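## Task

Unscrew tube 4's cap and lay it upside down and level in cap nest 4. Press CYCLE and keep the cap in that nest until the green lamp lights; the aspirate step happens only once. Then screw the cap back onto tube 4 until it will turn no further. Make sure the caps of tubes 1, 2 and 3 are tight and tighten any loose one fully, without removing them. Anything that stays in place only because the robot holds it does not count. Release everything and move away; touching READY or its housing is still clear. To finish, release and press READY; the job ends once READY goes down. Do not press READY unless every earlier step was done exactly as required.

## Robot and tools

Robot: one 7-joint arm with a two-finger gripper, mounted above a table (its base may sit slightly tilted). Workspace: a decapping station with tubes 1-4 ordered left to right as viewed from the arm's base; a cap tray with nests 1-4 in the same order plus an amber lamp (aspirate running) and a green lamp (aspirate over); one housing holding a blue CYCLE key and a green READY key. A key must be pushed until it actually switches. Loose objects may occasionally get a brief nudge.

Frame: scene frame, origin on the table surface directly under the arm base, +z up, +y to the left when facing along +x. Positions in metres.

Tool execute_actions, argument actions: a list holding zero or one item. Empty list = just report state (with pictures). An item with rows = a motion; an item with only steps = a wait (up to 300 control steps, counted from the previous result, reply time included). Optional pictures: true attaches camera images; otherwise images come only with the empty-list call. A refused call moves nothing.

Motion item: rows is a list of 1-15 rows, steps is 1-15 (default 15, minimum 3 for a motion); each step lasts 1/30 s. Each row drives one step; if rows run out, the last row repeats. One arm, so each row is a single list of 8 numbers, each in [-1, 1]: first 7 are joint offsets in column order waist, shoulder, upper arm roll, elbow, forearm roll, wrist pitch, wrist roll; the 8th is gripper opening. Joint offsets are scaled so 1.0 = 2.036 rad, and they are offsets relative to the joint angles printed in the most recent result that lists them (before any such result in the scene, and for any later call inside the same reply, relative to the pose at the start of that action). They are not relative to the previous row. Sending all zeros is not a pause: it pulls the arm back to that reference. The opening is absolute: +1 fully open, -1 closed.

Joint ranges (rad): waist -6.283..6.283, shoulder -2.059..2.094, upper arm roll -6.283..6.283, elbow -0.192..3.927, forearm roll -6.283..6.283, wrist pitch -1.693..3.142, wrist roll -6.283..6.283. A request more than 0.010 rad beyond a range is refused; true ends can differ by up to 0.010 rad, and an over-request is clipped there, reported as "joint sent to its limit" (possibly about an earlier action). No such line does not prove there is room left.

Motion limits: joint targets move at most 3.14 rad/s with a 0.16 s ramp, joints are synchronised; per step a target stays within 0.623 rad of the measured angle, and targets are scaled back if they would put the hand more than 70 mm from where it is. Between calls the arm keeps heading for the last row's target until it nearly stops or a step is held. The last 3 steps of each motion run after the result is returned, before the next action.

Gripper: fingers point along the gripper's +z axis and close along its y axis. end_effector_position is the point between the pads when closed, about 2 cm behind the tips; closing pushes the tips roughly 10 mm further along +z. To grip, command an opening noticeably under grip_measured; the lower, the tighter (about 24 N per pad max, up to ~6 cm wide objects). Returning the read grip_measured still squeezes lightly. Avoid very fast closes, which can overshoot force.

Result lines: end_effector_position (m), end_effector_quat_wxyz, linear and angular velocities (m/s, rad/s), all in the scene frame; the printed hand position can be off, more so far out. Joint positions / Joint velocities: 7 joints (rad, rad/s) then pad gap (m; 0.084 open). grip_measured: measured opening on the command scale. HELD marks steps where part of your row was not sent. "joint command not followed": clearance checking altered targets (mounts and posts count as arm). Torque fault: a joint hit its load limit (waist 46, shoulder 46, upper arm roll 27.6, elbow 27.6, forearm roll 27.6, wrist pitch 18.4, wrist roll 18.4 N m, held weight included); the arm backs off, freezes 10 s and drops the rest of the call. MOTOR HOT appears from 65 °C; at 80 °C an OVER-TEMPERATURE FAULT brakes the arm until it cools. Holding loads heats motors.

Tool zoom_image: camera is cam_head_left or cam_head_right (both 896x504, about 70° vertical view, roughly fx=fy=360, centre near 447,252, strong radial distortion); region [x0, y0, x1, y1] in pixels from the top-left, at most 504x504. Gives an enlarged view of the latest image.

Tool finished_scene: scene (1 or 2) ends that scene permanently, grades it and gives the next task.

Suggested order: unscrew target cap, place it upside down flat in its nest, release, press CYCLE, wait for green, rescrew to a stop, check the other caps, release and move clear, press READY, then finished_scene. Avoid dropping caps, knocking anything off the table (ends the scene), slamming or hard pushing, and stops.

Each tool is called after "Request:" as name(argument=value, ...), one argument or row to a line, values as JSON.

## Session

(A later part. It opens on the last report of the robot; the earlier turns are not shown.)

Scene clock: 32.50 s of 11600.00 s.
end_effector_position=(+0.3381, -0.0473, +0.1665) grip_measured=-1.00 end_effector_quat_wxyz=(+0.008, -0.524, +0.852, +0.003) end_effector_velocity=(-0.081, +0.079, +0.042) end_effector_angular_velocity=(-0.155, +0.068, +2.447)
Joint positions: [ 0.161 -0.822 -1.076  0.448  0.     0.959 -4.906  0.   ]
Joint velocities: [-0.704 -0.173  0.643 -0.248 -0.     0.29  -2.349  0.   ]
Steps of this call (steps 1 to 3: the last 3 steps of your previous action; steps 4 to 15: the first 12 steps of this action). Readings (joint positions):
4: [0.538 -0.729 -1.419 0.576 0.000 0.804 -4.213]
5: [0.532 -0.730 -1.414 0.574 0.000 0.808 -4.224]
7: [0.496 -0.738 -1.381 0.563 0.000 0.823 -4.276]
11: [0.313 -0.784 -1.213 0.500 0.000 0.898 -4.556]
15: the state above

Request:
execute_actions(
  actions=[
    {"rows": [[-0.187,-0.3168,0.2077,-0.194,0,0.1463,-0.444,-1]], "steps": 15},
  ],
)

Request:
execute_actions(
  actions=[
    {"steps": 25},
  ],
  pictures=true,
)

Request:
zoom_image(
  camera="cam_head_left",
  region=[440, 260, 510, 330],
)

Request:
zoom_image(
  camera="cam_head_left",
  region=[355, 205, 445, 295],
)

Request:
zoom_image(
  camera="cam_head_right",
  region=[355, 205, 445, 295],
)

Scene clock: 33.07 s of 11600.00 s.
end_effector_position=(+0.2865, +0.0633, +0.1567) grip_measured=-1.00 end_effector_quat_wxyz=(-0.029, +0.855, -0.518, -0.011) end_effector_velocity=(-0.196, +0.243, -0.091) end_effector_angular_velocity=(-0.287, -0.095, +2.363)
Joint positions: [-0.116 -1.264 -0.771  0.175  0.     1.169 -5.603  0.   ]
Joint velocities: [-0.792 -1.556  0.901 -0.922  0.001  0.662 -1.551  0.   ]
Steps of this call (steps 1 to 3: the last 3 steps of your previous action; steps 4 to 5: the robot went on to your last target; steps 6 to 17: the first 12 steps of this action). Readings (joint positions):
6: [0.104 -0.836 -1.023 0.428 0.000 0.983 -5.160]
7: [0.100 -0.841 -1.019 0.425 0.000 0.986 -5.176]
9: [0.076 -0.885 -0.991 0.399 0.000 1.006 -5.226]
13: [-0.014 -1.064 -0.887 0.292 0.000 1.083 -5.402]
17: the state above

Scene clock: 33.90 s of 11600.00 s.
end_effector_position=(+0.2603, +0.0847, +0.1405) grip_measured=-1.00 end_effector_quat_wxyz=(-0.000, +0.923, -0.384, +0.001) end_effector_velocity=(+0.000, -0.000, -0.000) end_effector_angular_velocity=(-0.001, -0.001, +0.001)
Joint positions: [-0.22  -1.467 -0.653  0.054  0.     1.257 -5.81   0.   ]
Joint velocities: [-0.001 -0.001  0.001 -0.001  0.    -0.    -0.     0.   ]
Kept back: nothing.
Steps of this call (steps 1 to 3: the last 3 steps of your previous action; steps 4 to 25: the robot went on to your last target). Readings (joint positions):
1: [-0.141 -1.314 -0.742 0.145 0.000 1.190 -5.653]
2: [-0.164 -1.358 -0.717 0.118 0.000 1.209 -5.697]
4: [-0.194 -1.416 -0.683 0.082 0.000 1.234 -5.755]
8: [-0.214 -1.455 -0.660 0.061 0.000 1.251 -5.798]
25: the state above

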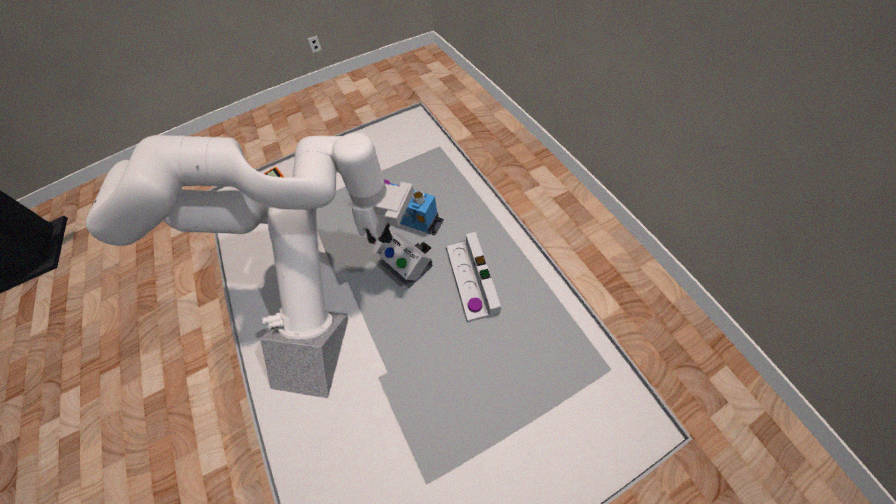

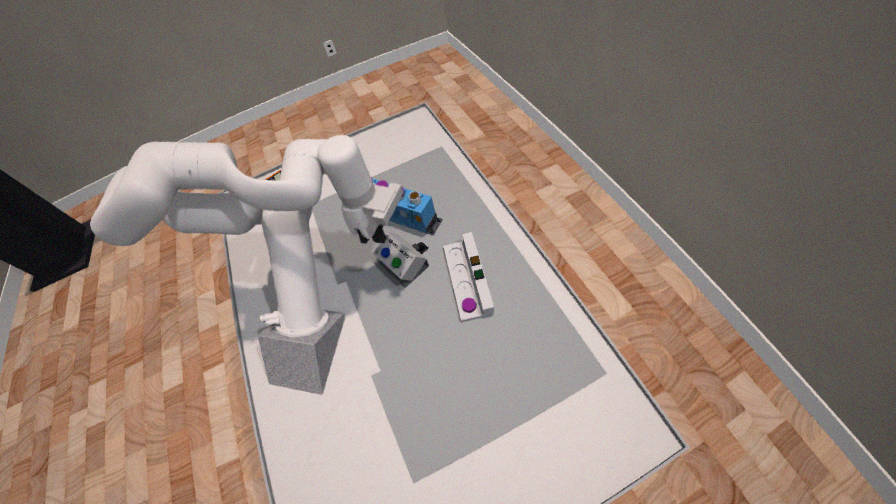

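Region (440, 260, 510, 330) of cam_head_left's 896x504 image, scaled by 7.200, with more detail than that image has.

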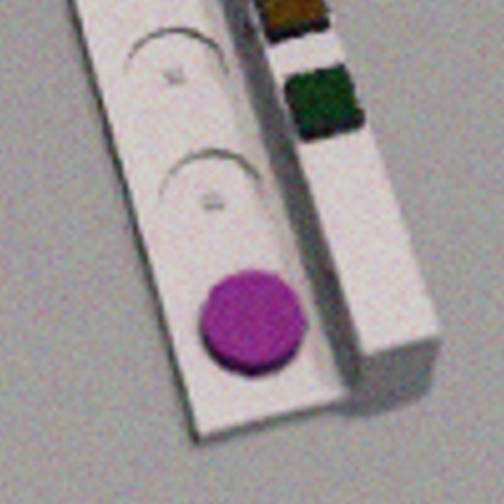

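Region (355, 205, 445, 295) of cam_head_left's 896x504 image, scaled by 5.600, with more detail than that image has.

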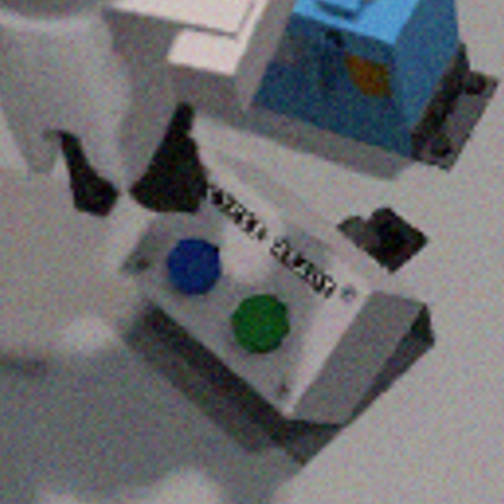

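Region (355, 205, 445, 295) of cam_head_right's 896x504 image, scaled by 5.600, with more detail than that image has.

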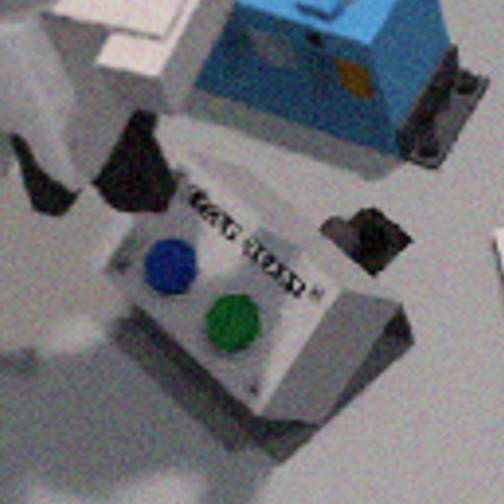

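Request:
zoom_image(
  camera="cam_head_right",
  region=[445, 275, 490, 320],
)

Request:
zoom_image(
  camera="cam_head_left",
  region=[450, 275, 495, 320],
)

Region (445, 275, 490, 320) of cam_head_right's 896x504 image, scaled by 11.200, with more detail than that image has.

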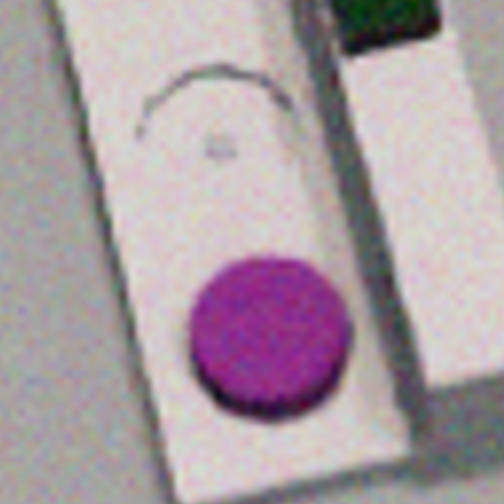

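Region (450, 275, 495, 320) of cam_head_left's 896x504 image, scaled by 11.200, with more detail than that image has.

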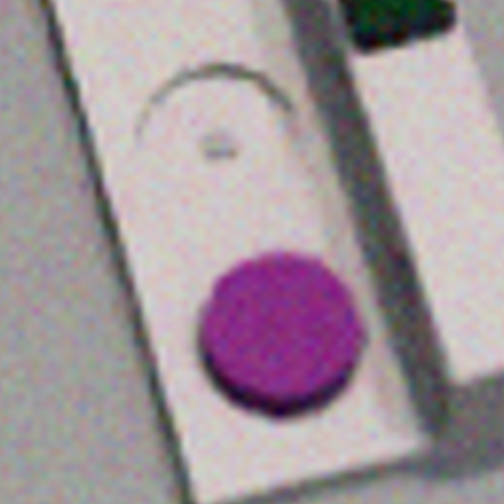

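Request:
execute_actions(
  actions=[
    {"rows": [[0.0175,0.0226,-0.0022,-0.049,0,-0.0774,0,-1]], "steps": 15},
  ],
)

Request:
execute_actions(
  actions=[
    {"steps": 8},
  ],
  pictures=true,
)

Request:
zoom_image(
  camera="cam_head_left",
  region=[360, 215, 430, 285],
)

Request:
zoom_image(
  camera="cam_head_right",
  region=[360, 215, 430, 285],
)

Scene clock: 34.87 s of 11600.00 s.
end_effector_position=(+0.2603, +0.0847, +0.1020) grip_measured=-1.00 end_effector_quat_wxyz=(-0.000, +0.923, -0.384, +0.000) end_effector_velocity=(+0.008, -0.003, -0.006) end_effector_angular_velocity=(-0.013, -0.032, +0.001)
Joint positions: [-0.185 -1.423 -0.657 -0.042  0.     1.105 -5.81   0.   ]
Joint velocities: [ 0.011  0.014 -0.    -0.02  -0.001 -0.073  0.     0.   ]
Steps of this call (steps 1 to 15: the robot went on to your last target; steps 16 to 17: nothing new was sent; steps 18 to 29: the first 12 steps of this action). Readings (joint positions):
18: [-0.220 -1.467 -0.653 0.053 0.000 1.256 -5.810]
19: [-0.219 -1.466 -0.653 0.051 0.000 1.251 -5.810]
21: [-0.210 -1.455 -0.654 0.028 0.000 1.208 -5.810]
25: [-0.189 -1.428 -0.656 -0.034 0.000 1.127 -5.810]
29: the state above

Scene clock: 35.13 s of 11600.00 s.
end_effector_position=(+0.2604, +0.0847, +0.1007) grip_measured=-1.00 end_effector_quat_wxyz=(-0.000, +0.923, -0.384, +0.001) end_effector_velocity=(-0.001, +0.000, -0.002) end_effector_angular_velocity=(+0.002, +0.003, -0.001)
Joint positions: [-0.184 -1.421 -0.657 -0.046  0.     1.099 -5.81   0.   ]
Joint velocities: [ 0.001  0.001 -0.001 -0.004  0.    -0.003 -0.     0.   ]
Kept back: nothing.
Steps of this call (steps 1 to 3: the last 3 steps of your previous action; steps 4 to 8: the robot went on to your last target). Readings (joint positions):
1: [-0.185 -1.422 -0.657 -0.043 0.000 1.103 -5.810]
2: [-0.185 -1.422 -0.657 -0.043 0.000 1.102 -5.810]
4: [-0.185 -1.422 -0.657 -0.044 0.000 1.100 -5.810]
8: the state above

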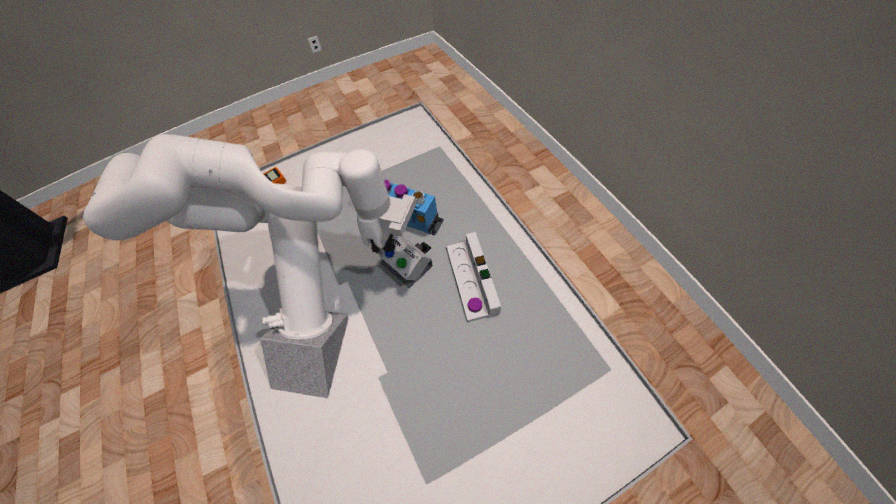

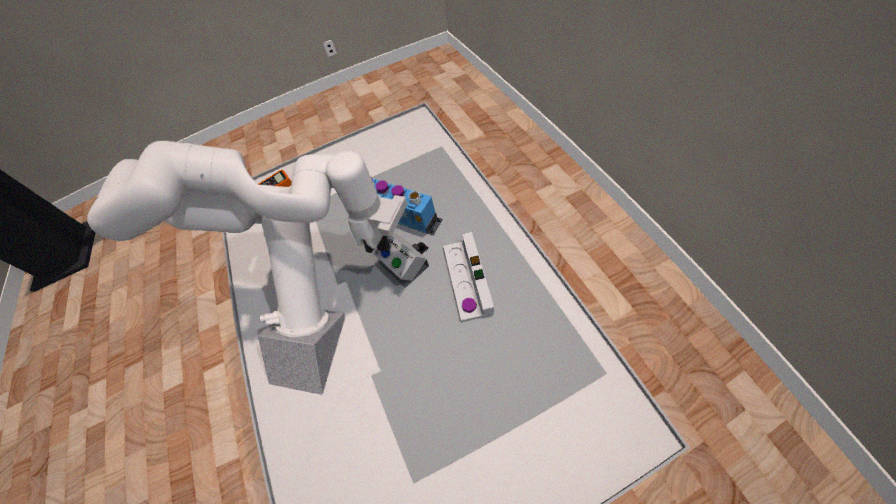

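Region (360, 215, 430, 285) of cam_head_left's 896x504 image, scaled by 7.200, with more detail than that image has.

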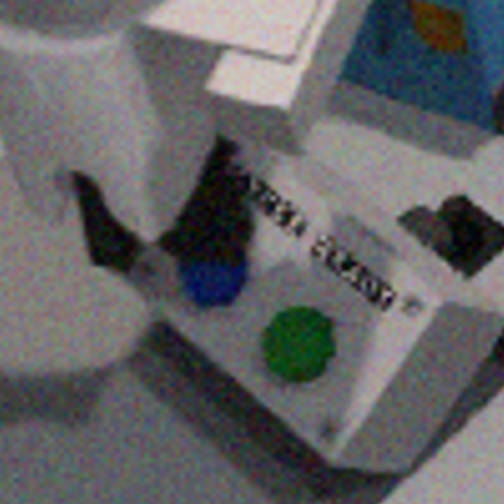

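Region (360, 215, 430, 285) of cam_head_right's 896x504 image, scaled by 7.200, with more detail than that image has.

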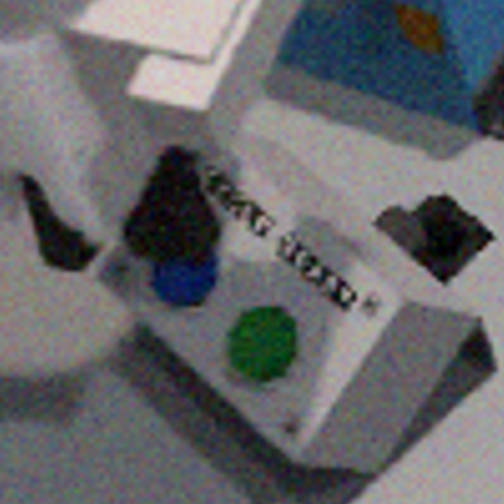

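Request:
execute_actions(
  actions=[
    {"rows": [[-0.0168,-0.0126,0,-0.017,0,0.0032,0.22,-1]], "steps": 15},
  ],
)

Request:
execute_actions(
  actions=[
    {"steps": 8},
  ],
  pictures=true,
)

Request:
zoom_image(
  camera="cam_head_left",
  region=[360, 215, 430, 285],
)

Request:
zoom_image(
  camera="cam_head_right",
  region=[360, 215, 430, 285],
)

Scene clock: 35.90 s of 11600.00 s.
end_effector_position=(+0.2545, +0.0845, +0.0935) grip_measured=-1.00 end_effector_quat_wxyz=(-0.000, +0.822, -0.569, +0.001) end_effector_velocity=(-0.009, +0.001, -0.011) end_effector_angular_velocity=(+0.005, +0.013, -0.424)
Joint positions: [-0.216 -1.445 -0.657 -0.077 -0.     1.106 -5.399  0.   ]
Joint velocities: [-0.028 -0.02   0.    -0.037  0.     0.009  0.413  0.   ]
Steps of this call (steps 1 to 11: the robot went on to your last target; steps 12 to 23: the first 12 steps of this action). Readings (joint positions):
12: [-0.184 -1.421 -0.657 -0.046 0.000 1.099 -5.810]
13: [-0.184 -1.421 -0.657 -0.046 0.000 1.099 -5.804]
15: [-0.188 -1.424 -0.657 -0.049 0.000 1.100 -5.758]
19: [-0.206 -1.438 -0.657 -0.064 0.001 1.102 -5.526]
23: the state above

Scene clock: 36.17 s of 11600.00 s.
end_effector_position=(+0.2540, +0.0847, +0.0929) grip_measured=-1.00 end_effector_quat_wxyz=(-0.000, +0.812, -0.584, +0.001) end_effector_velocity=(-0.001, +0.000, -0.001) end_effector_angular_velocity=(-0.001, +0.001, -0.020)
Joint positions: [-0.218 -1.447 -0.657 -0.08   0.     1.106 -5.364  0.   ]
Joint velocities: [-0.001 -0.001  0.001 -0.003 -0.    -0.     0.021  0.   ]
Kept back: nothing.
Steps of this call (steps 1 to 3: the last 3 steps of your previous action; steps 4 to 8: the robot went on to your last target). Readings (joint positions):
1: [-0.217 -1.446 -0.657 -0.078 -0.000 1.106 -5.387]
2: [-0.217 -1.446 -0.657 -0.079 -0.000 1.106 -5.380]
4: [-0.218 -1.446 -0.657 -0.079 0.000 1.106 -5.371]
8: the state above

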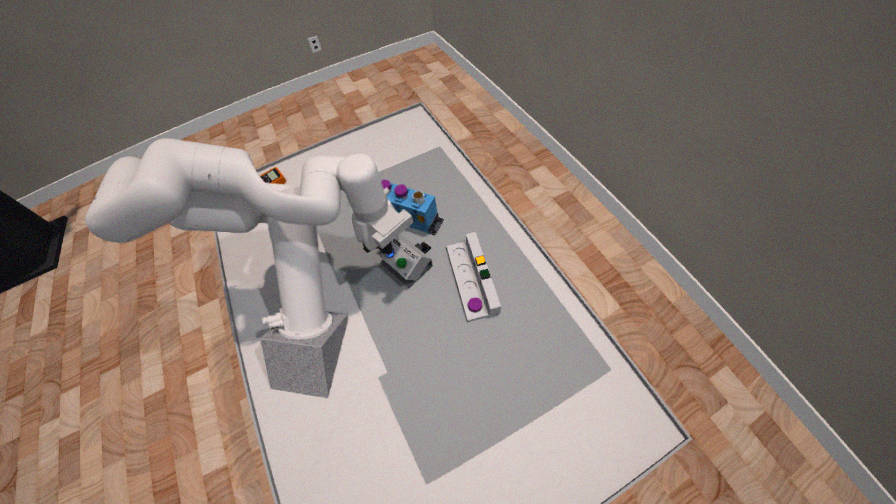

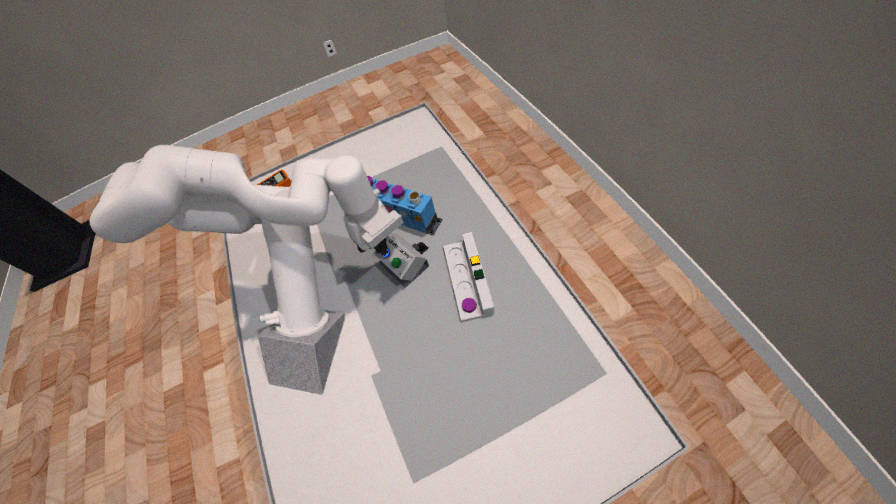

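Region (360, 215, 430, 285) of cam_head_left's 896x504 image, scaled by 7.200, with more detail than that image has.

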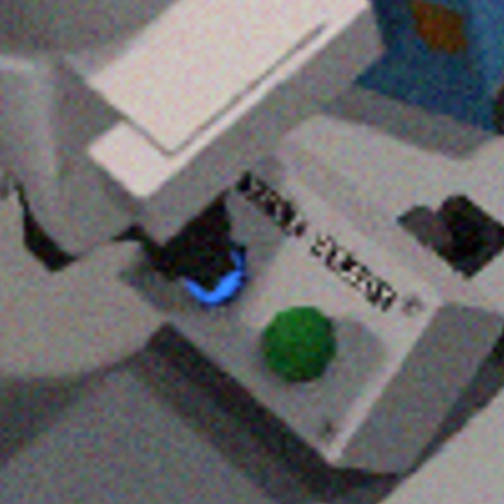

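Region (360, 215, 430, 285) of cam_head_right's 896x504 image, scaled by 7.200, with more detail than that image has.

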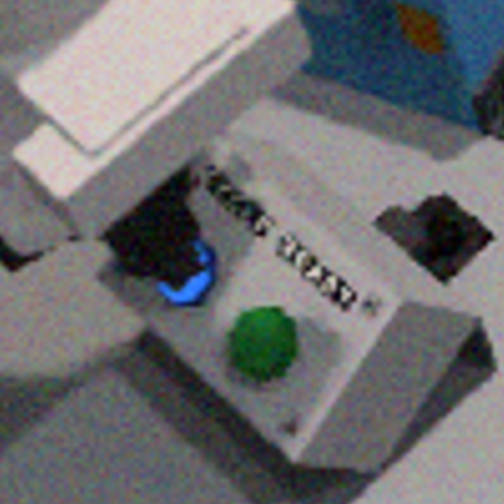

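Request:
execute_actions(
  actions=[
    {"rows": [[-0.0034,-0.0133,0.0025,0.106,0,0.1194,0.06,-1]], "steps": 14},
  ],
)

Scene clock: 37.00 s of 11600.00 s.
end_effector_position=(+0.2613, +0.0843, +0.1657) grip_measured=-1.00 end_effector_quat_wxyz=(-0.001, +0.781, -0.624, +0.002) end_effector_velocity=(-0.024, +0.009, +0.034) end_effector_angular_velocity=(+0.029, +0.092, -0.096)
Joint positions: [-0.225 -1.472 -0.653  0.123  0.     1.33  -5.252  0.   ]
Joint velocities: [-0.002 -0.015  0.004  0.114 -0.001  0.223  0.105  0.   ]
Steps of this call (steps 1 to 14: the robot went on to your last target; steps 15 to 25: the first 11 steps of this action). Readings (joint positions):
15: [-0.218 -1.447 -0.657 -0.080 0.000 1.106 -5.362]
16: [-0.219 -1.447 -0.657 -0.077 0.000 1.112 -5.359]
18: [-0.219 -1.451 -0.656 -0.044 0.000 1.159 -5.337]
22: [-0.224 -1.468 -0.653 0.090 0.000 1.290 -5.271]
25: the state above

Request:
execute_actions(
  actions=[
    {"rows": [[0.3426,0.11,0.1058,0.1129,0,-0.1584,0.0707,0.2]], "steps": 15},
  ],
)

Request:
execute_actions(
  actions=[
    {"steps": 18},
  ],
)

Request:
execute_actions(
  actions=[
    {"rows": [[0.0137,0.0272,-0.0047,-0.029,0,-0.0591,0,0.2]], "steps": 15},
  ],
)

Request:
execute_actions(
  actions=[
    {"steps": 6},
  ],
  pictures=true,
)

Request:
zoom_image(
  camera="cam_head_right",
  region=[355, 145, 435, 225],
)

Scene clock: 37.63 s of 11600.00 s.
end_effector_position=(+0.3318, +0.1469, +0.1711) grip_measured=+0.19 end_effector_quat_wxyz=(+0.016, +0.858, -0.514, +0.005) end_effector_velocity=(+0.179, +0.299, -0.032) end_effector_angular_velocity=(+0.097, +0.008, +0.946)
Joint positions: [ 0.235 -1.321 -0.508  0.281  0.     1.118 -5.152  0.052]
Joint velocities: [ 1.358  0.414  0.4    0.4   -0.001 -0.63   0.251  0.   ]
Steps of this call (steps 1 to 3: the last 3 steps of your previous action; steps 4 to 7: the robot went on to your last target; steps 8 to 19: the first 12 steps of this action). Readings (joint positions):
8: [-0.225 -1.473 -0.652 0.134 0.000 1.348 -5.243]
9: [-0.220 -1.471 -0.650 0.136 0.000 1.345 -5.241]
11: [-0.176 -1.454 -0.635 0.151 -0.000 1.319 -5.231]
15: [0.038 -1.381 -0.566 0.224 0.000 1.210 -5.189]
19: the state above

Scene clock: 38.23 s of 11600.00 s.
end_effector_position=(+0.3580, +0.2090, +0.1652) grip_measured=+0.19 end_effector_quat_wxyz=(-0.000, +0.898, -0.439, +0.000) end_effector_velocity=(+0.001, +0.002, -0.000) end_effector_angular_velocity=(+0.002, -0.000, +0.007)
Joint positions: [ 0.471 -1.249 -0.438  0.352  0.     1.007 -5.108  0.052]
Joint velocities: [ 0.009  0.003  0.002  0.003 -0.    -0.004  0.001 -0.   ]
Kept back: nothing.
Steps of this call (steps 1 to 3: the last 3 steps of your previous action; steps 4 to 18: the robot went on to your last target). Readings (joint positions):
1: [0.280 -1.307 -0.494 0.295 0.000 1.098 -5.144]
2: [0.323 -1.294 -0.482 0.307 0.000 1.078 -5.136]
4: [0.395 -1.272 -0.460 0.329 0.000 1.044 -5.123]
8: [0.455 -1.254 -0.442 0.347 0.000 1.016 -5.111]
18: the state above

Scene clock: 38.63 s of 11600.00 s.
end_effector_position=(+0.3581, +0.2090, +0.1353) grip_measured=+0.19 end_effector_quat_wxyz=(-0.000, +0.898, -0.439, +0.000) end_effector_velocity=(+0.007, +0.002, -0.004) end_effector_angular_velocity=(+0.008, -0.024, -0.002)
Joint positions: [ 0.498 -1.195 -0.447  0.295  0.     0.891 -5.108  0.052]
Joint velocities: [ 0.008  0.014 -0.005 -0.008  0.    -0.05   0.     0.   ]
Steps of this call (steps 1 to 12: the first 12 steps of this action). Readings (joint positions):
1: [0.472 -1.249 -0.438 0.352 0.000 1.007 -5.108]
2: [0.473 -1.247 -0.438 0.350 0.000 1.001 -5.108]
4: [0.481 -1.231 -0.441 0.334 0.000 0.964 -5.108]
8: [0.496 -1.201 -0.446 0.298 0.000 0.907 -5.108]
12: the state above

Scene clock: 38.83 s of 11600.00 s.
end_effector_position=(+0.3581, +0.2090, +0.1345) grip_measured=+0.19 end_effector_quat_wxyz=(-0.000, +0.898, -0.439, +0.000) end_effector_velocity=(-0.001, -0.000, -0.002) end_effector_angular_velocity=(-0.001, +0.003, -0.000)
Joint positions: [ 0.499 -1.194 -0.447  0.294  0.     0.888 -5.108  0.052]
Joint velocities: [ 0.002  0.003  0.    -0.004  0.001 -0.004  0.    -0.   ]
Kept back: nothing.
Steps of this call (steps 1 to 3: the last 3 steps of your previous action; steps 4 to 6: the robot went on to your last target). Readings (joint positions):
1: [0.499 -1.195 -0.447 0.295 0.000 0.890 -5.108]
2: [0.499 -1.195 -0.447 0.295 0.000 0.889 -5.108]
4: [0.499 -1.194 -0.447 0.294 0.000 0.888 -5.108]
6: the state above

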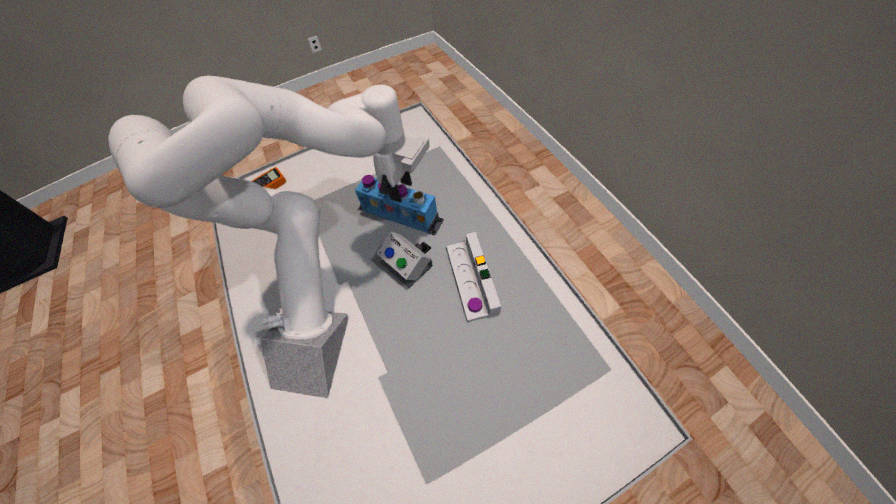

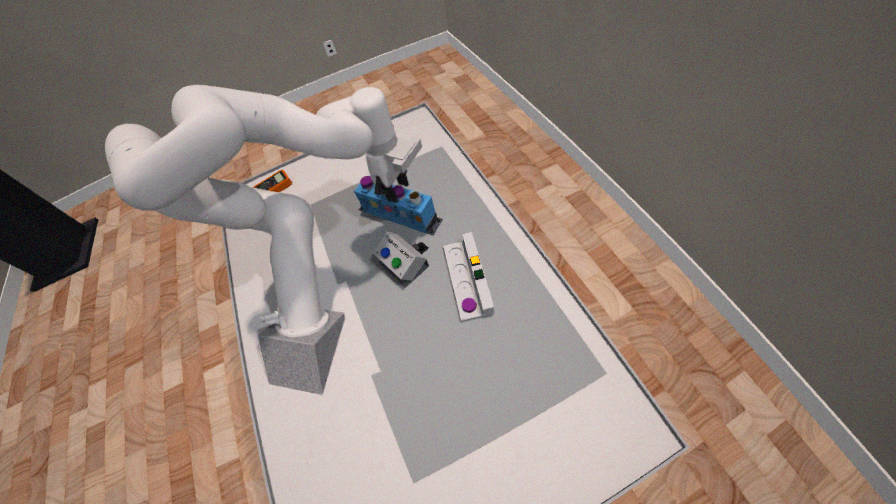

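Region (355, 145, 435, 225) of cam_head_right's 896x504 image, scaled by 6.300, with more detail than that image has.

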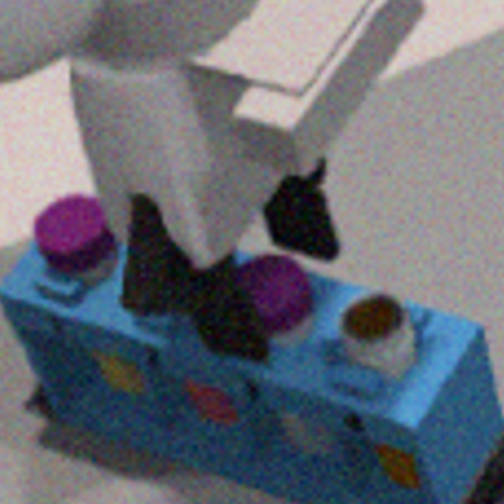

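Close gently and probe.

Request:
execute_actions(
  actions=[
    {"rows": [[0,0,0,0,0,0,0,0.1],[0,0,0,0,0,0,0,0.0],[0,0,0,0,0,0,0,-0.08],[0,0,0,0,0,0,0,-0.15],[0,0,0,0,0,0,0,-0.2],[0,0,0,0,0,0,0,-0.25],[0,0,0,0,0,0,0,-0.3],[0,0,0,0,0,0,0,-0.35],[0,0,0,0,0,0,0,-0.4],[0,0,0,0,0,0,0,-0.45]], "steps": 15},
  ],
)

Scene clock: 39.33 s of 11600.00 s.
end_effector_position=(+0.3585, +0.2092, +0.1348) grip_measured=-0.25 end_effector_quat_wxyz=(-0.001, +0.898, -0.439, +0.001) end_effector_velocity=(-0.000, -0.000, -0.000) end_effector_angular_velocity=(+0.001, +0.001, -0.001)
Joint positions: [ 0.499 -1.194 -0.447  0.294  0.001  0.887 -5.108  0.033]
Joint velocities: [-0.001 -0.    -0.001 -0.     0.001  0.    -0.    -0.   ]
Steps of this call (steps 1 to 3: the robot went on to your last target; steps 4 to 15: the first 12 steps of this action). Readings (joint positions):
4: [0.499 -1.194 -0.447 0.293 0.000 0.887 -5.108]
5: [0.499 -1.194 -0.447 0.293 0.000 0.887 -5.108]
7: [0.499 -1.194 -0.447 0.293 0.000 0.887 -5.108]
11: [0.499 -1.194 -0.447 0.294 0.001 0.887 -5.108]
15: the state above

Request:
execute_actions(
  actions=[
    {"rows": [[0,0,0,0,0,0,0,-0.8],[0,0,0,0,0,0,0.01,-0.8],[0,0,0,0,0,0,0.02,-0.8],[0,0,0,0,0,0,0.03,-0.8],[0,0,0,0,0,0,0.04,-0.8],[0,0,0,0,0,0,0.05,-0.8],[0,0,0,0,0,0,0.06,-0.8],[0,0,0,0,0,0,0.07,-0.8],[0,0,0,0,0,0,0.08,-0.8]], "steps": 15},
  ],
)

Request:
execute_actions(
  actions=[
    {"steps": 8},
  ],
)

Scene clock: 39.83 s of 11600.00 s.
end_effector_position=(+0.3584, +0.2092, +0.1347) grip_measured=-0.25 end_effector_quat_wxyz=(-0.001, +0.868, -0.496, +0.001) end_effector_velocity=(+0.000, -0.001, -0.000) end_effector_angular_velocity=(-0.001, -0.000, -0.358)
Joint positions: [ 0.499 -1.194 -0.447  0.294  0.     0.887 -4.98   0.033]
Joint velocities: [-0.001 -0.    -0.    -0.    -0.002 -0.     0.358  0.   ]
Steps of this call (steps 1 to 3: the last 3 steps of your previous action; steps 4 to 15: the first 12 steps of this action). Readings (joint positions):
4: [0.499 -1.194 -0.447 0.294 0.001 0.887 -5.108]
5: [0.499 -1.194 -0.447 0.294 0.001 0.887 -5.107]
7: [0.499 -1.194 -0.447 0.294 0.000 0.887 -5.098]
11: [0.499 -1.194 -0.447 0.294 0.000 0.887 -5.046]
15: the state above

Scene clock: 40.10 s of 11600.00 s.
end_effector_position=(+0.3584, +0.2092, +0.1347) grip_measured=-0.25 end_effector_quat_wxyz=(-0.001, +0.860, -0.510, +0.001) end_effector_velocity=(+0.000, +0.000, +0.000) end_effector_angular_velocity=(+0.001, -0.001, -0.022)
Joint positions: [ 0.499 -1.194 -0.447  0.294  0.001  0.887 -4.947  0.033]
Joint velocities: [-0.     0.     0.    -0.     0.001 -0.001  0.021  0.   ]
Kept back: nothing.
Steps of this call (steps 1 to 3: the last 3 steps of your previous action; steps 4 to 8: the robot went on to your last target). Readings (joint positions):
1: [0.499 -1.194 -0.447 0.294 0.000 0.887 -4.969]
2: [0.499 -1.194 -0.447 0.294 0.000 0.887 -4.962]
4: [0.499 -1.194 -0.447 0.294 0.000 0.887 -4.953]
8: the state above

Request:
execute_actions(
  actions=[
    {"rows": [[0,0,0,0,0,0,0.5,-0.8]], "steps": 9},
  ],
)

Request:
execute_actions(
  actions=[
    {"steps": 5},
  ],
)

Request:
execute_actions(
  actions=[
    {"steps": 5},
  ],
)

Request:
execute_actions(
  actions=[
    {"steps": 8},
  ],
  pictures=true,
)

Request:
zoom_image(
  camera="cam_head_left",
  region=[375, 165, 425, 215],
)

Scene clock: 40.53 s of 11600.00 s.
end_effector_position=(+0.3584, +0.2091, +0.1348) grip_measured=-0.26 end_effector_quat_wxyz=(-0.001, +0.815, -0.579, +0.001) end_effector_velocity=(-0.001, -0.002, +0.001) end_effector_angular_velocity=(-0.002, +0.005, -2.139)
Joint positions: [ 0.499 -1.194 -0.447  0.294  0.     0.888 -4.781  0.033]
Joint velocities: [-0.002 -0.003 -0.     0.002 -0.006  0.01   2.142 -0.007]
Steps of this call (steps 1 to 7: the robot went on to your last target; steps 8 to 13: the first 6 steps of this action). Readings (joint positions):
8: [0.499 -1.194 -0.447 0.294 0.001 0.887 -4.945]
9: [0.499 -1.194 -0.447 0.294 0.001 0.887 -4.939]
11: [0.499 -1.194 -0.447 0.294 0.000 0.887 -4.892]
13: the state above

Scene clock: 40.70 s of 11600.00 s.
end_effector_position=(+0.3581, +0.2089, +0.1345) grip_measured=-0.25 end_effector_quat_wxyz=(+0.000, -0.671, +0.742, -0.000) end_effector_velocity=(-0.002, -0.000, -0.004) end_effector_angular_velocity=(+0.002, +0.005, -2.641)
Joint positions: [ 0.499 -1.194 -0.447  0.293  0.     0.888 -4.346  0.033]
Joint velocities: [ 0.002  0.004  0.    -0.007  0.002 -0.007  2.641 -0.005]
Kept back: nothing.
Steps of this call (steps 1 to 3: the last 3 steps of your previous action; steps 4 to 5: the robot went on to your last target). Readings (joint positions):
1: [0.499 -1.194 -0.447 0.294 0.000 0.888 -4.703]
2: [0.499 -1.194 -0.447 0.294 0.000 0.888 -4.617]
4: [0.499 -1.194 -0.447 0.294 -0.000 0.888 -4.436]
5: the state above

Scene clock: 40.87 s of 11600.00 s.
end_effector_position=(+0.3578, +0.2091, +0.1342) grip_measured=-0.25 end_effector_quat_wxyz=(+0.000, -0.541, +0.841, +0.000) end_effector_velocity=(-0.001, +0.000, -0.000) end_effector_angular_velocity=(+0.001, +0.003, -1.002)
Joint positions: [ 0.499 -1.194 -0.447  0.293  0.001  0.887 -4.018  0.033]
Joint velocities: [ 0.001 -0.     0.001 -0.     0.001  0.002  1.003  0.001]
Kept back: nothing.
Steps of this call (steps 1 to 5: the robot went on to your last target). Readings (joint positions):
1: [0.499 -1.194 -0.447 0.293 0.000 0.888 -4.260]
2: [0.499 -1.194 -0.447 0.293 0.000 0.888 -4.182]
4: [0.499 -1.194 -0.447 0.293 0.000 0.887 -4.059]
5: the state above

Scene clock: 41.13 s of 11600.00 s.
end_effector_position=(+0.3579, +0.2091, +0.1343) grip_measured=-0.25 end_effector_quat_wxyz=(+0.000, -0.505, +0.863, +0.000) end_effector_velocity=(-0.000, -0.001, +0.000) end_effector_angular_velocity=(-0.001, +0.001, -0.053)
Joint positions: [ 0.499 -1.194 -0.447  0.293  0.001  0.888 -3.934  0.033]
Joint velocities: [-0.001 -0.    -0.001  0.001 -0.001  0.003  0.051  0.   ]
Kept back: nothing.
Steps of this call (steps 1 to 8: the robot went on to your last target). Readings (joint positions):
1: [0.499 -1.194 -0.447 0.293 0.001 0.888 -3.990]
2: [0.499 -1.194 -0.447 0.293 0.001 0.888 -3.971]
4: [0.499 -1.194 -0.447 0.293 0.001 0.888 -3.949]
8: the state above

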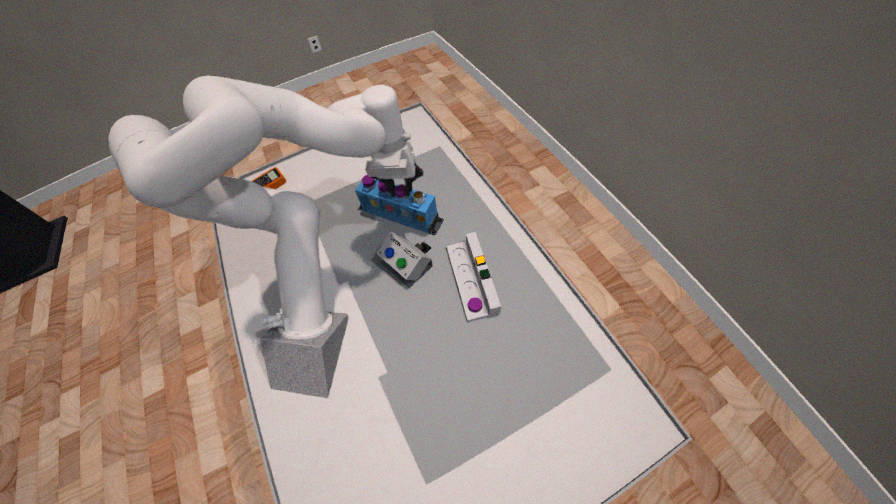

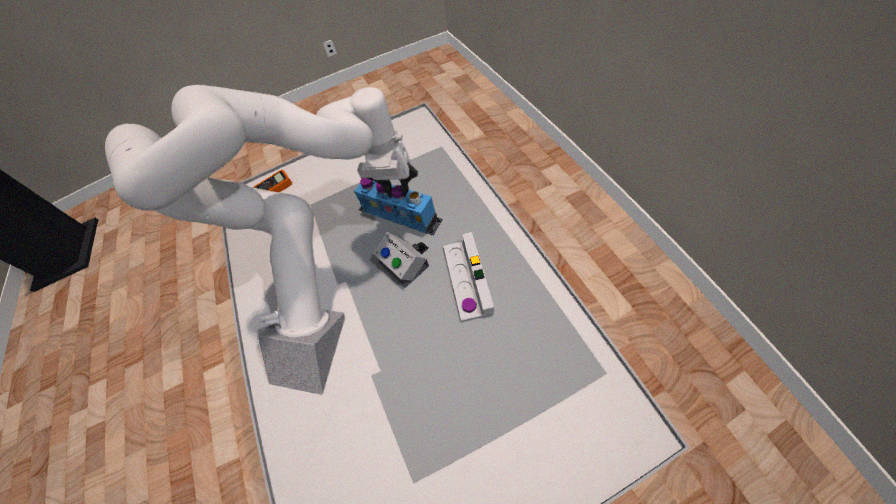

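Region (375, 165, 425, 215) of cam_head_left's 896x504 image, scaled by 10.080, with more detail than that image has.

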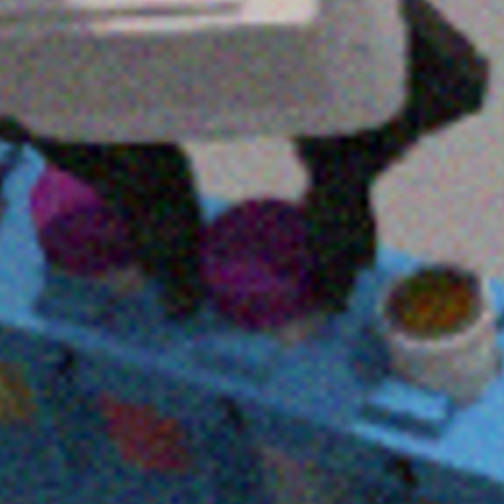

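Request:
execute_actions(
  actions=[
    {"rows": [[0,0,0,0,0,0,0,-0.1],[0,0,0,0,0,0,0,-0.1],[0,0,0,0,0,0,0,-0.1],[0,0,0,0,0,0,-0.53,-0.1],[0,0,0,0,0,0,-0.53,-0.1],[0,0,0,0,0,0,-0.53,-0.1],[0,0,0,0,0,0,-0.53,-0.1],[0,0,0,0,0,0,-0.53,-0.1],[0,0,0,0,0,0,-0.53,-0.1],[0,0,0,0,0,0,-0.53,-0.1],[0,0,0,0,0,0,-0.53,-0.1],[0,0,0,0,0,0,-0.53,-0.1],[0,0,0,0,0,0,-0.53,-0.1],[0,0,0,0,0,0,-0.53,0.0],[0,0,0,0,0,0,-0.53,0.25]], "steps": 15},
  ],
)

Request:
execute_actions(
  actions=[
    {"steps": 12},
  ],
)

Request:
execute_actions(
  actions=[
    {"rows": [[0.0386,-0.0535,0.0615,-0.0212,-0.0005,0.0147,0.03,0.25]], "steps": 15},
  ],
)

Request:
execute_actions(
  actions=[
    {"steps": 6},
  ],
)

Request:
execute_actions(
  actions=[
    {"rows": [[0,0,0,0,0,0,0,0.1],[0,0,0,0,0,0,0,0.0],[0,0,0,0,0,0,0,-0.08],[0,0,0,0,0,0,0,-0.15],[0,0,0,0,0,0,0,-0.2],[0,0,0,0,0,0,0,-0.25],[0,0,0,0,0,0,0,-0.3],[0,0,0,0,0,0,0,-0.35],[0,0,0,0,0,0,0,-0.4],[0,0,0,0,0,0,0,-0.45]], "steps": 15},
  ],
)

Scene clock: 42.07 s of 11600.00 s.
end_effector_position=(+0.3585, +0.2091, +0.1348) grip_measured=-0.11 end_effector_quat_wxyz=(+0.001, -0.674, +0.739, -0.000) end_effector_velocity=(-0.004, -0.001, -0.004) end_effector_angular_velocity=(-0.010, +0.010, +2.708)
Joint positions: [ 0.499 -1.194 -0.447  0.294  0.001  0.887 -4.354  0.039]
Joint velocities: [ 0.001  0.001  0.002 -0.007 -0.     0.005 -2.706  0.   ]
Steps of this call (steps 1 to 15: the robot went on to your last target; step 16: nothing new was sent; steps 17 to 28: the first 12 steps of this action). Readings (joint positions):
17: [0.499 -1.194 -0.447 0.293 0.001 0.887 -3.929]
18: [0.499 -1.194 -0.447 0.293 0.001 0.887 -3.930]
20: [0.499 -1.194 -0.447 0.294 0.001 0.886 -3.932]
24: [0.499 -1.194 -0.447 0.296 0.001 0.886 -4.034]
28: the state above

Scene clock: 42.47 s of 11600.00 s.
end_effector_position=(+0.3579, +0.2091, +0.1343) grip_measured=+0.24 end_effector_quat_wxyz=(-0.000, +0.872, -0.489, +0.000) end_effector_velocity=(-0.000, +0.000, -0.000) end_effector_angular_velocity=(+0.000, +0.002, +0.197)
Joint positions: [ 0.499 -1.194 -0.447  0.293  0.001  0.888 -4.995  0.054]
Joint velocities: [ 0.     0.    -0.    -0.     0.001  0.001 -0.197  0.   ]
Kept back: nothing.
Steps of this call (steps 1 to 3: the last 3 steps of your previous action; steps 4 to 12: the robot went on to your last target). Readings (joint positions):
1: [0.499 -1.194 -0.447 0.294 0.001 0.887 -4.445]
2: [0.499 -1.194 -0.447 0.294 0.001 0.887 -4.535]
4: [0.499 -1.194 -0.447 0.293 0.001 0.887 -4.707]
8: [0.499 -1.194 -0.447 0.293 0.001 0.888 -4.934]
12: the state above

Scene clock: 42.87 s of 11600.00 s.
end_effector_position=(+0.3279, +0.2482, +0.1343) grip_measured=+0.24 end_effector_quat_wxyz=(-0.000, +0.900, -0.435, +0.000) end_effector_velocity=(-0.010, +0.011, +0.001) end_effector_angular_velocity=(-0.001, -0.003, +0.030)
Joint positions: [ 0.575 -1.299 -0.326  0.251 -0.     0.916 -4.936  0.054]
Joint velocities: [ 0.026 -0.036  0.04  -0.013 -0.002  0.011  0.029 -0.   ]
Steps of this call (steps 1 to 12: the first 12 steps of this action). Readings (joint positions):
1: [0.500 -1.194 -0.447 0.293 0.001 0.888 -5.000]
2: [0.502 -1.198 -0.443 0.292 0.000 0.889 -5.001]
4: [0.525 -1.230 -0.406 0.279 0.000 0.898 -4.982]
8: [0.567 -1.287 -0.339 0.256 -0.000 0.913 -4.945]
12: the state above

Scene clock: 43.07 s of 11600.00 s.
end_effector_position=(+0.3270, +0.2491, +0.1343) grip_measured=+0.24 end_effector_quat_wxyz=(-0.000, +0.901, -0.434, +0.000) end_effector_velocity=(-0.001, +0.001, +0.000) end_effector_angular_velocity=(-0.001, -0.001, +0.005)
Joint positions: [ 0.577 -1.302 -0.323  0.25  -0.     0.917 -4.934  0.054]
Joint velocities: [ 0.004 -0.005  0.005 -0.002 -0.001  0.001  0.003 -0.   ]
Kept back: nothing.
Steps of this call (steps 1 to 3: the last 3 steps of your previous action; steps 4 to 6: the robot went on to your last target). Readings (joint positions):
1: [0.576 -1.300 -0.325 0.251 -0.000 0.917 -4.936]
2: [0.576 -1.301 -0.324 0.251 -0.000 0.917 -4.935]
4: [0.577 -1.302 -0.323 0.250 -0.000 0.917 -4.934]
6: the state above

Scene clock: 43.47 s of 11600.00 s.
end_effector_position=(+0.3275, +0.2494, +0.1346) grip_measured=-0.25 end_effector_quat_wxyz=(-0.001, +0.901, -0.434, +0.001) end_effector_velocity=(-0.000, -0.000, +0.000) end_effector_angular_velocity=(+0.000, +0.001, -0.001)
Joint positions: [ 0.578 -1.302 -0.322  0.251 -0.     0.916 -4.934  0.033]
Joint velocities: [-0.001 -0.001 -0.    -0.     0.001  0.002  0.    -0.   ]
Steps of this call (steps 1 to 12: the first 12 steps of this action). Readings (joint positions):
1: [0.578 -1.302 -0.322 0.250 -0.000 0.917 -4.934]
2: [0.578 -1.302 -0.322 0.250 -0.000 0.917 -4.934]
4: [0.577 -1.302 -0.322 0.250 -0.000 0.917 -4.934]
8: [0.578 -1.302 -0.322 0.251 -0.000 0.916 -4.934]
12: the state above

Request:
execute_actions(
  actions=[
    {"rows": [[0,0,0,0,0,0,0,-0.8],[0,0,0,0,0,0,0.3,-0.8]], "steps": 8},
  ],
)

Request:
execute_actions(
  actions=[
    {"steps": 3},
  ],
)

Request:
execute_actions(
  actions=[
    {"steps": 1},
  ],
)

Request:
execute_actions(
  actions=[
    {"steps": 1},
  ],
)

Request:
execute_actions(
  actions=[
    {"steps": 2},
  ],
)

Scene clock: 43.80 s of 11600.00 s.
end_effector_position=(+0.3274, +0.2493, +0.1346) grip_measured=-0.25 end_effector_quat_wxyz=(-0.001, +0.889, -0.457, +0.001) end_effector_velocity=(-0.002, -0.001, -0.001) end_effector_angular_velocity=(-0.001, +0.008, -1.143)
Joint positions: [ 0.578 -1.302 -0.322  0.251 -0.     0.917 -4.881  0.033]
Joint velocities: [-0.    -0.001  0.001 -0.001  0.002  0.008  1.143  0.   ]
Steps of this call (steps 1 to 3: the last 3 steps of your previous action; steps 4 to 5: the robot went on to your last target; steps 6 to 10: the first 5 steps of this action). Readings (joint positions):
6: [0.578 -1.302 -0.322 0.251 -0.000 0.916 -4.934]
7: [0.578 -1.302 -0.322 0.251 -0.000 0.916 -4.934]
9: [0.578 -1.302 -0.322 0.251 -0.000 0.916 -4.912]
10: the state above

Scene clock: 43.90 s of 11600.00 s.
end_effector_position=(+0.3271, +0.2492, +0.1345) grip_measured=-0.25 end_effector_quat_wxyz=(-0.000, +0.842, -0.539, +0.000) end_effector_velocity=(-0.003, -0.002, -0.001) end_effector_angular_velocity=(-0.008, +0.009, -2.344)
Joint positions: [ 0.577 -1.302 -0.322  0.251 -0.     0.918 -4.693  0.033]
Joint velocities: [ 0.001 -0.004  0.003 -0.001 -0.007  0.014  2.352 -0.001]
Kept back: nothing.
Steps of this call (steps 1 to 3: the last 3 steps of your previous action). Readings (joint positions):
1: [0.577 -1.302 -0.323 0.251 -0.000 0.917 -4.834]
2: [0.577 -1.302 -0.323 0.251 -0.000 0.917 -4.769]
3: the state above

Scene clock: 43.93 s of 11600.00 s.
end_effector_position=(+0.3270, +0.2491, +0.1344) grip_measured=-0.25 end_effector_quat_wxyz=(-0.000, +0.820, -0.572, +0.000) end_effector_velocity=(-0.004, -0.005, -0.004) end_effector_angular_velocity=(-0.015, +0.010, -2.297)
Joint positions: [ 0.577 -1.302 -0.323  0.251 -0.001  0.918 -4.614  0.033]
Joint velocities: [-0.004  0.     0.    -0.008 -0.01   0.008  2.3   -0.004]
Kept back: nothing.
Steps of this call (step 1: the robot went on to your last target). Readings (joint positions):
1: the state above

Scene clock: 43.97 s of 11600.00 s.
end_effector_position=(+0.3269, +0.2490, +0.1343) grip_measured=-0.25 end_effector_quat_wxyz=(+0.000, +0.799, -0.601, +0.000) end_effector_velocity=(-0.004, -0.003, -0.004) end_effector_angular_velocity=(-0.008, +0.011, -2.056)
Joint positions: [ 0.577 -1.302 -0.323  0.25  -0.001  0.918 -4.541  0.033]
Joint velocities: [-0.001  0.001 -0.003 -0.009 -0.004  0.004  2.056 -0.004]
Kept back: nothing.
Steps of this call (step 1: the robot went on to your last target). Readings (joint positions):
1: the state above

Scene clock: 44.03 s of 11600.00 s.
end_effector_position=(+0.3267, +0.2489, +0.1341) grip_measured=-0.25 end_effector_quat_wxyz=(+0.000, +0.764, -0.645, +0.000) end_effector_velocity=(-0.002, -0.000, -0.003) end_effector_angular_velocity=(-0.001, +0.007, -1.226)
Joint positions: [ 0.577 -1.302 -0.323  0.25  -0.001  0.918 -4.429  0.033]
Joint velocities: [ 0.002  0.002  0.    -0.006  0.003 -0.001  1.225  0.   ]
Kept back: nothing.
Steps of this call (steps 1 to 2: the robot went on to your last target). Readings (joint positions):
1: [0.577 -1.302 -0.323 0.250 -0.001 0.918 -4.478]
2: the state above

Request:
execute_actions(
  actions=[
    {"rows": [[0,0,0,0,0,0,0.05,-0.05],[0,0,0,0,0,0,0.05,0.0],[0,0,0,0,0,0,0.05,0.0],[0,0,0,0,0,0,-0.207,0.0],[0,0,0,0,0,0,-0.207,0.0],[0,0,0,0,0,0,-0.207,0.0],[0,0,0,0,0,0,-0.207,0.0],[0,0,0,0,0,0,-0.207,0.1],[0,0,0,0,0,0,-0.207,0.25]], "steps": 15},
  ],
)

Request:
execute_actions(
  actions=[
    {"rows": [[0.0598,-0.0296,0.0647,-0.0075,0.0005,0.006,0.03,0.25]], "steps": 15},
  ],
)

Request:
execute_actions(
  actions=[
    {"steps": 6},
  ],
)

Request:
execute_actions(
  actions=[
    {"rows": [[0,0,0,0,0,0,0,0.1],[0,0,0,0,0,0,0,0.0],[0,0,0,0,0,0,0,-0.08],[0,0,0,0,0,0,0,-0.15],[0,0,0,0,0,0,0,-0.2],[0,0,0,0,0,0,0,-0.25],[0,0,0,0,0,0,0,-0.3],[0,0,0,0,0,0,0,-0.35],[0,0,0,0,0,0,0,-0.4],[0,0,0,0,0,0,0,-0.45]], "steps": 14},
  ],
)

Scene clock: 44.83 s of 11600.00 s.
end_effector_position=(+0.3270, +0.2491, +0.1343) grip_measured=+0.22 end_effector_quat_wxyz=(-0.000, +0.843, -0.538, +0.000) end_effector_velocity=(-0.003, -0.001, -0.002) end_effector_angular_velocity=(-0.008, +0.008, +1.664)
Joint positions: [ 0.577 -1.302 -0.323  0.25  -0.001  0.917 -4.694  0.053]
Joint velocities: [ 0.    -0.     0.002 -0.003 -0.002  0.007 -1.662  0.018]
Steps of this call (steps 1 to 12: the robot went on to your last target; steps 13 to 24: the first 12 steps of this action). Readings (joint positions):
13: [0.578 -1.302 -0.322 0.250 -0.000 0.918 -4.325]
14: [0.578 -1.302 -0.323 0.250 -0.000 0.918 -4.325]
16: [0.577 -1.302 -0.323 0.251 -0.000 0.916 -4.326]
20: [0.577 -1.302 -0.323 0.251 -0.000 0.916 -4.428]
24: the state above

Scene clock: 45.33 s of 11600.00 s.
end_effector_position=(+0.2962, +0.2892, +0.1343) grip_measured=+0.24 end_effector_quat_wxyz=(-0.000, +0.903, -0.430, -0.000) end_effector_velocity=(-0.011, +0.013, +0.001) end_effector_angular_velocity=(+0.002, -0.002, +0.030)
Joint positions: [ 0.695 -1.36  -0.196  0.235  0.     0.93  -4.743  0.054]
Joint velocities: [ 0.043 -0.02   0.044 -0.005 -0.     0.004  0.039  0.   ]
Steps of this call (steps 1 to 3: the last 3 steps of your previous action; steps 4 to 15: the first 12 steps of this action, its rows measured from where the robot was after step 3). Readings (joint positions):
3: [0.577 -1.302 -0.323 0.250 -0.001 0.918 -4.801]
4: [0.577 -1.302 -0.322 0.250 -0.001 0.918 -4.816]
5: [0.581 -1.304 -0.318 0.249 -0.001 0.919 -4.823]
7: [0.615 -1.322 -0.280 0.245 -0.001 0.922 -4.803]
11: [0.681 -1.354 -0.210 0.237 0.000 0.928 -4.755]
15: the state above

Scene clock: 45.53 s of 11600.00 s.
end_effector_position=(+0.2952, +0.2902, +0.1344) grip_measured=+0.24 end_effector_quat_wxyz=(-0.000, +0.903, -0.429, +0.000) end_effector_velocity=(-0.002, +0.002, +0.000) end_effector_angular_velocity=(+0.001, +0.000, +0.006)
Joint positions: [ 0.698 -1.362 -0.192  0.235  0.     0.93  -4.74   0.054]
Joint velocities: [ 0.006 -0.003  0.006 -0.     0.001  0.001  0.004  0.   ]
Kept back: nothing.
Steps of this call (steps 1 to 3: the last 3 steps of your previous action; steps 4 to 6: the robot went on to your last target). Readings (joint positions):
1: [0.696 -1.361 -0.194 0.235 0.000 0.930 -4.742]
2: [0.697 -1.361 -0.193 0.235 0.000 0.930 -4.741]
4: [0.698 -1.362 -0.192 0.235 0.000 0.930 -4.740]
6: the state above

Scene clock: 45.90 s of 11600.00 s.
end_effector_position=(+0.2958, +0.2907, +0.1349) grip_measured=-0.25 end_effector_quat_wxyz=(-0.002, +0.903, -0.429, +0.001) end_effector_velocity=(-0.000, -0.000, +0.000) end_effector_angular_velocity=(+0.001, +0.001, -0.001)
Joint positions: [ 0.698 -1.362 -0.192  0.236  0.     0.929 -4.74   0.033]
Joint velocities: [-0.    -0.001 -0.001 -0.     0.001  0.001  0.    -0.   ]
Steps of this call (steps 1 to 11: the first 11 steps of this action). Readings (joint positions):
1: [0.698 -1.362 -0.192 0.235 0.000 0.930 -4.740]
2: [0.698 -1.362 -0.191 0.235 0.000 0.930 -4.740]
4: [0.698 -1.362 -0.192 0.235 0.000 0.930 -4.740]
8: [0.698 -1.362 -0.192 0.236 0.000 0.928 -4.740]
11: the state above


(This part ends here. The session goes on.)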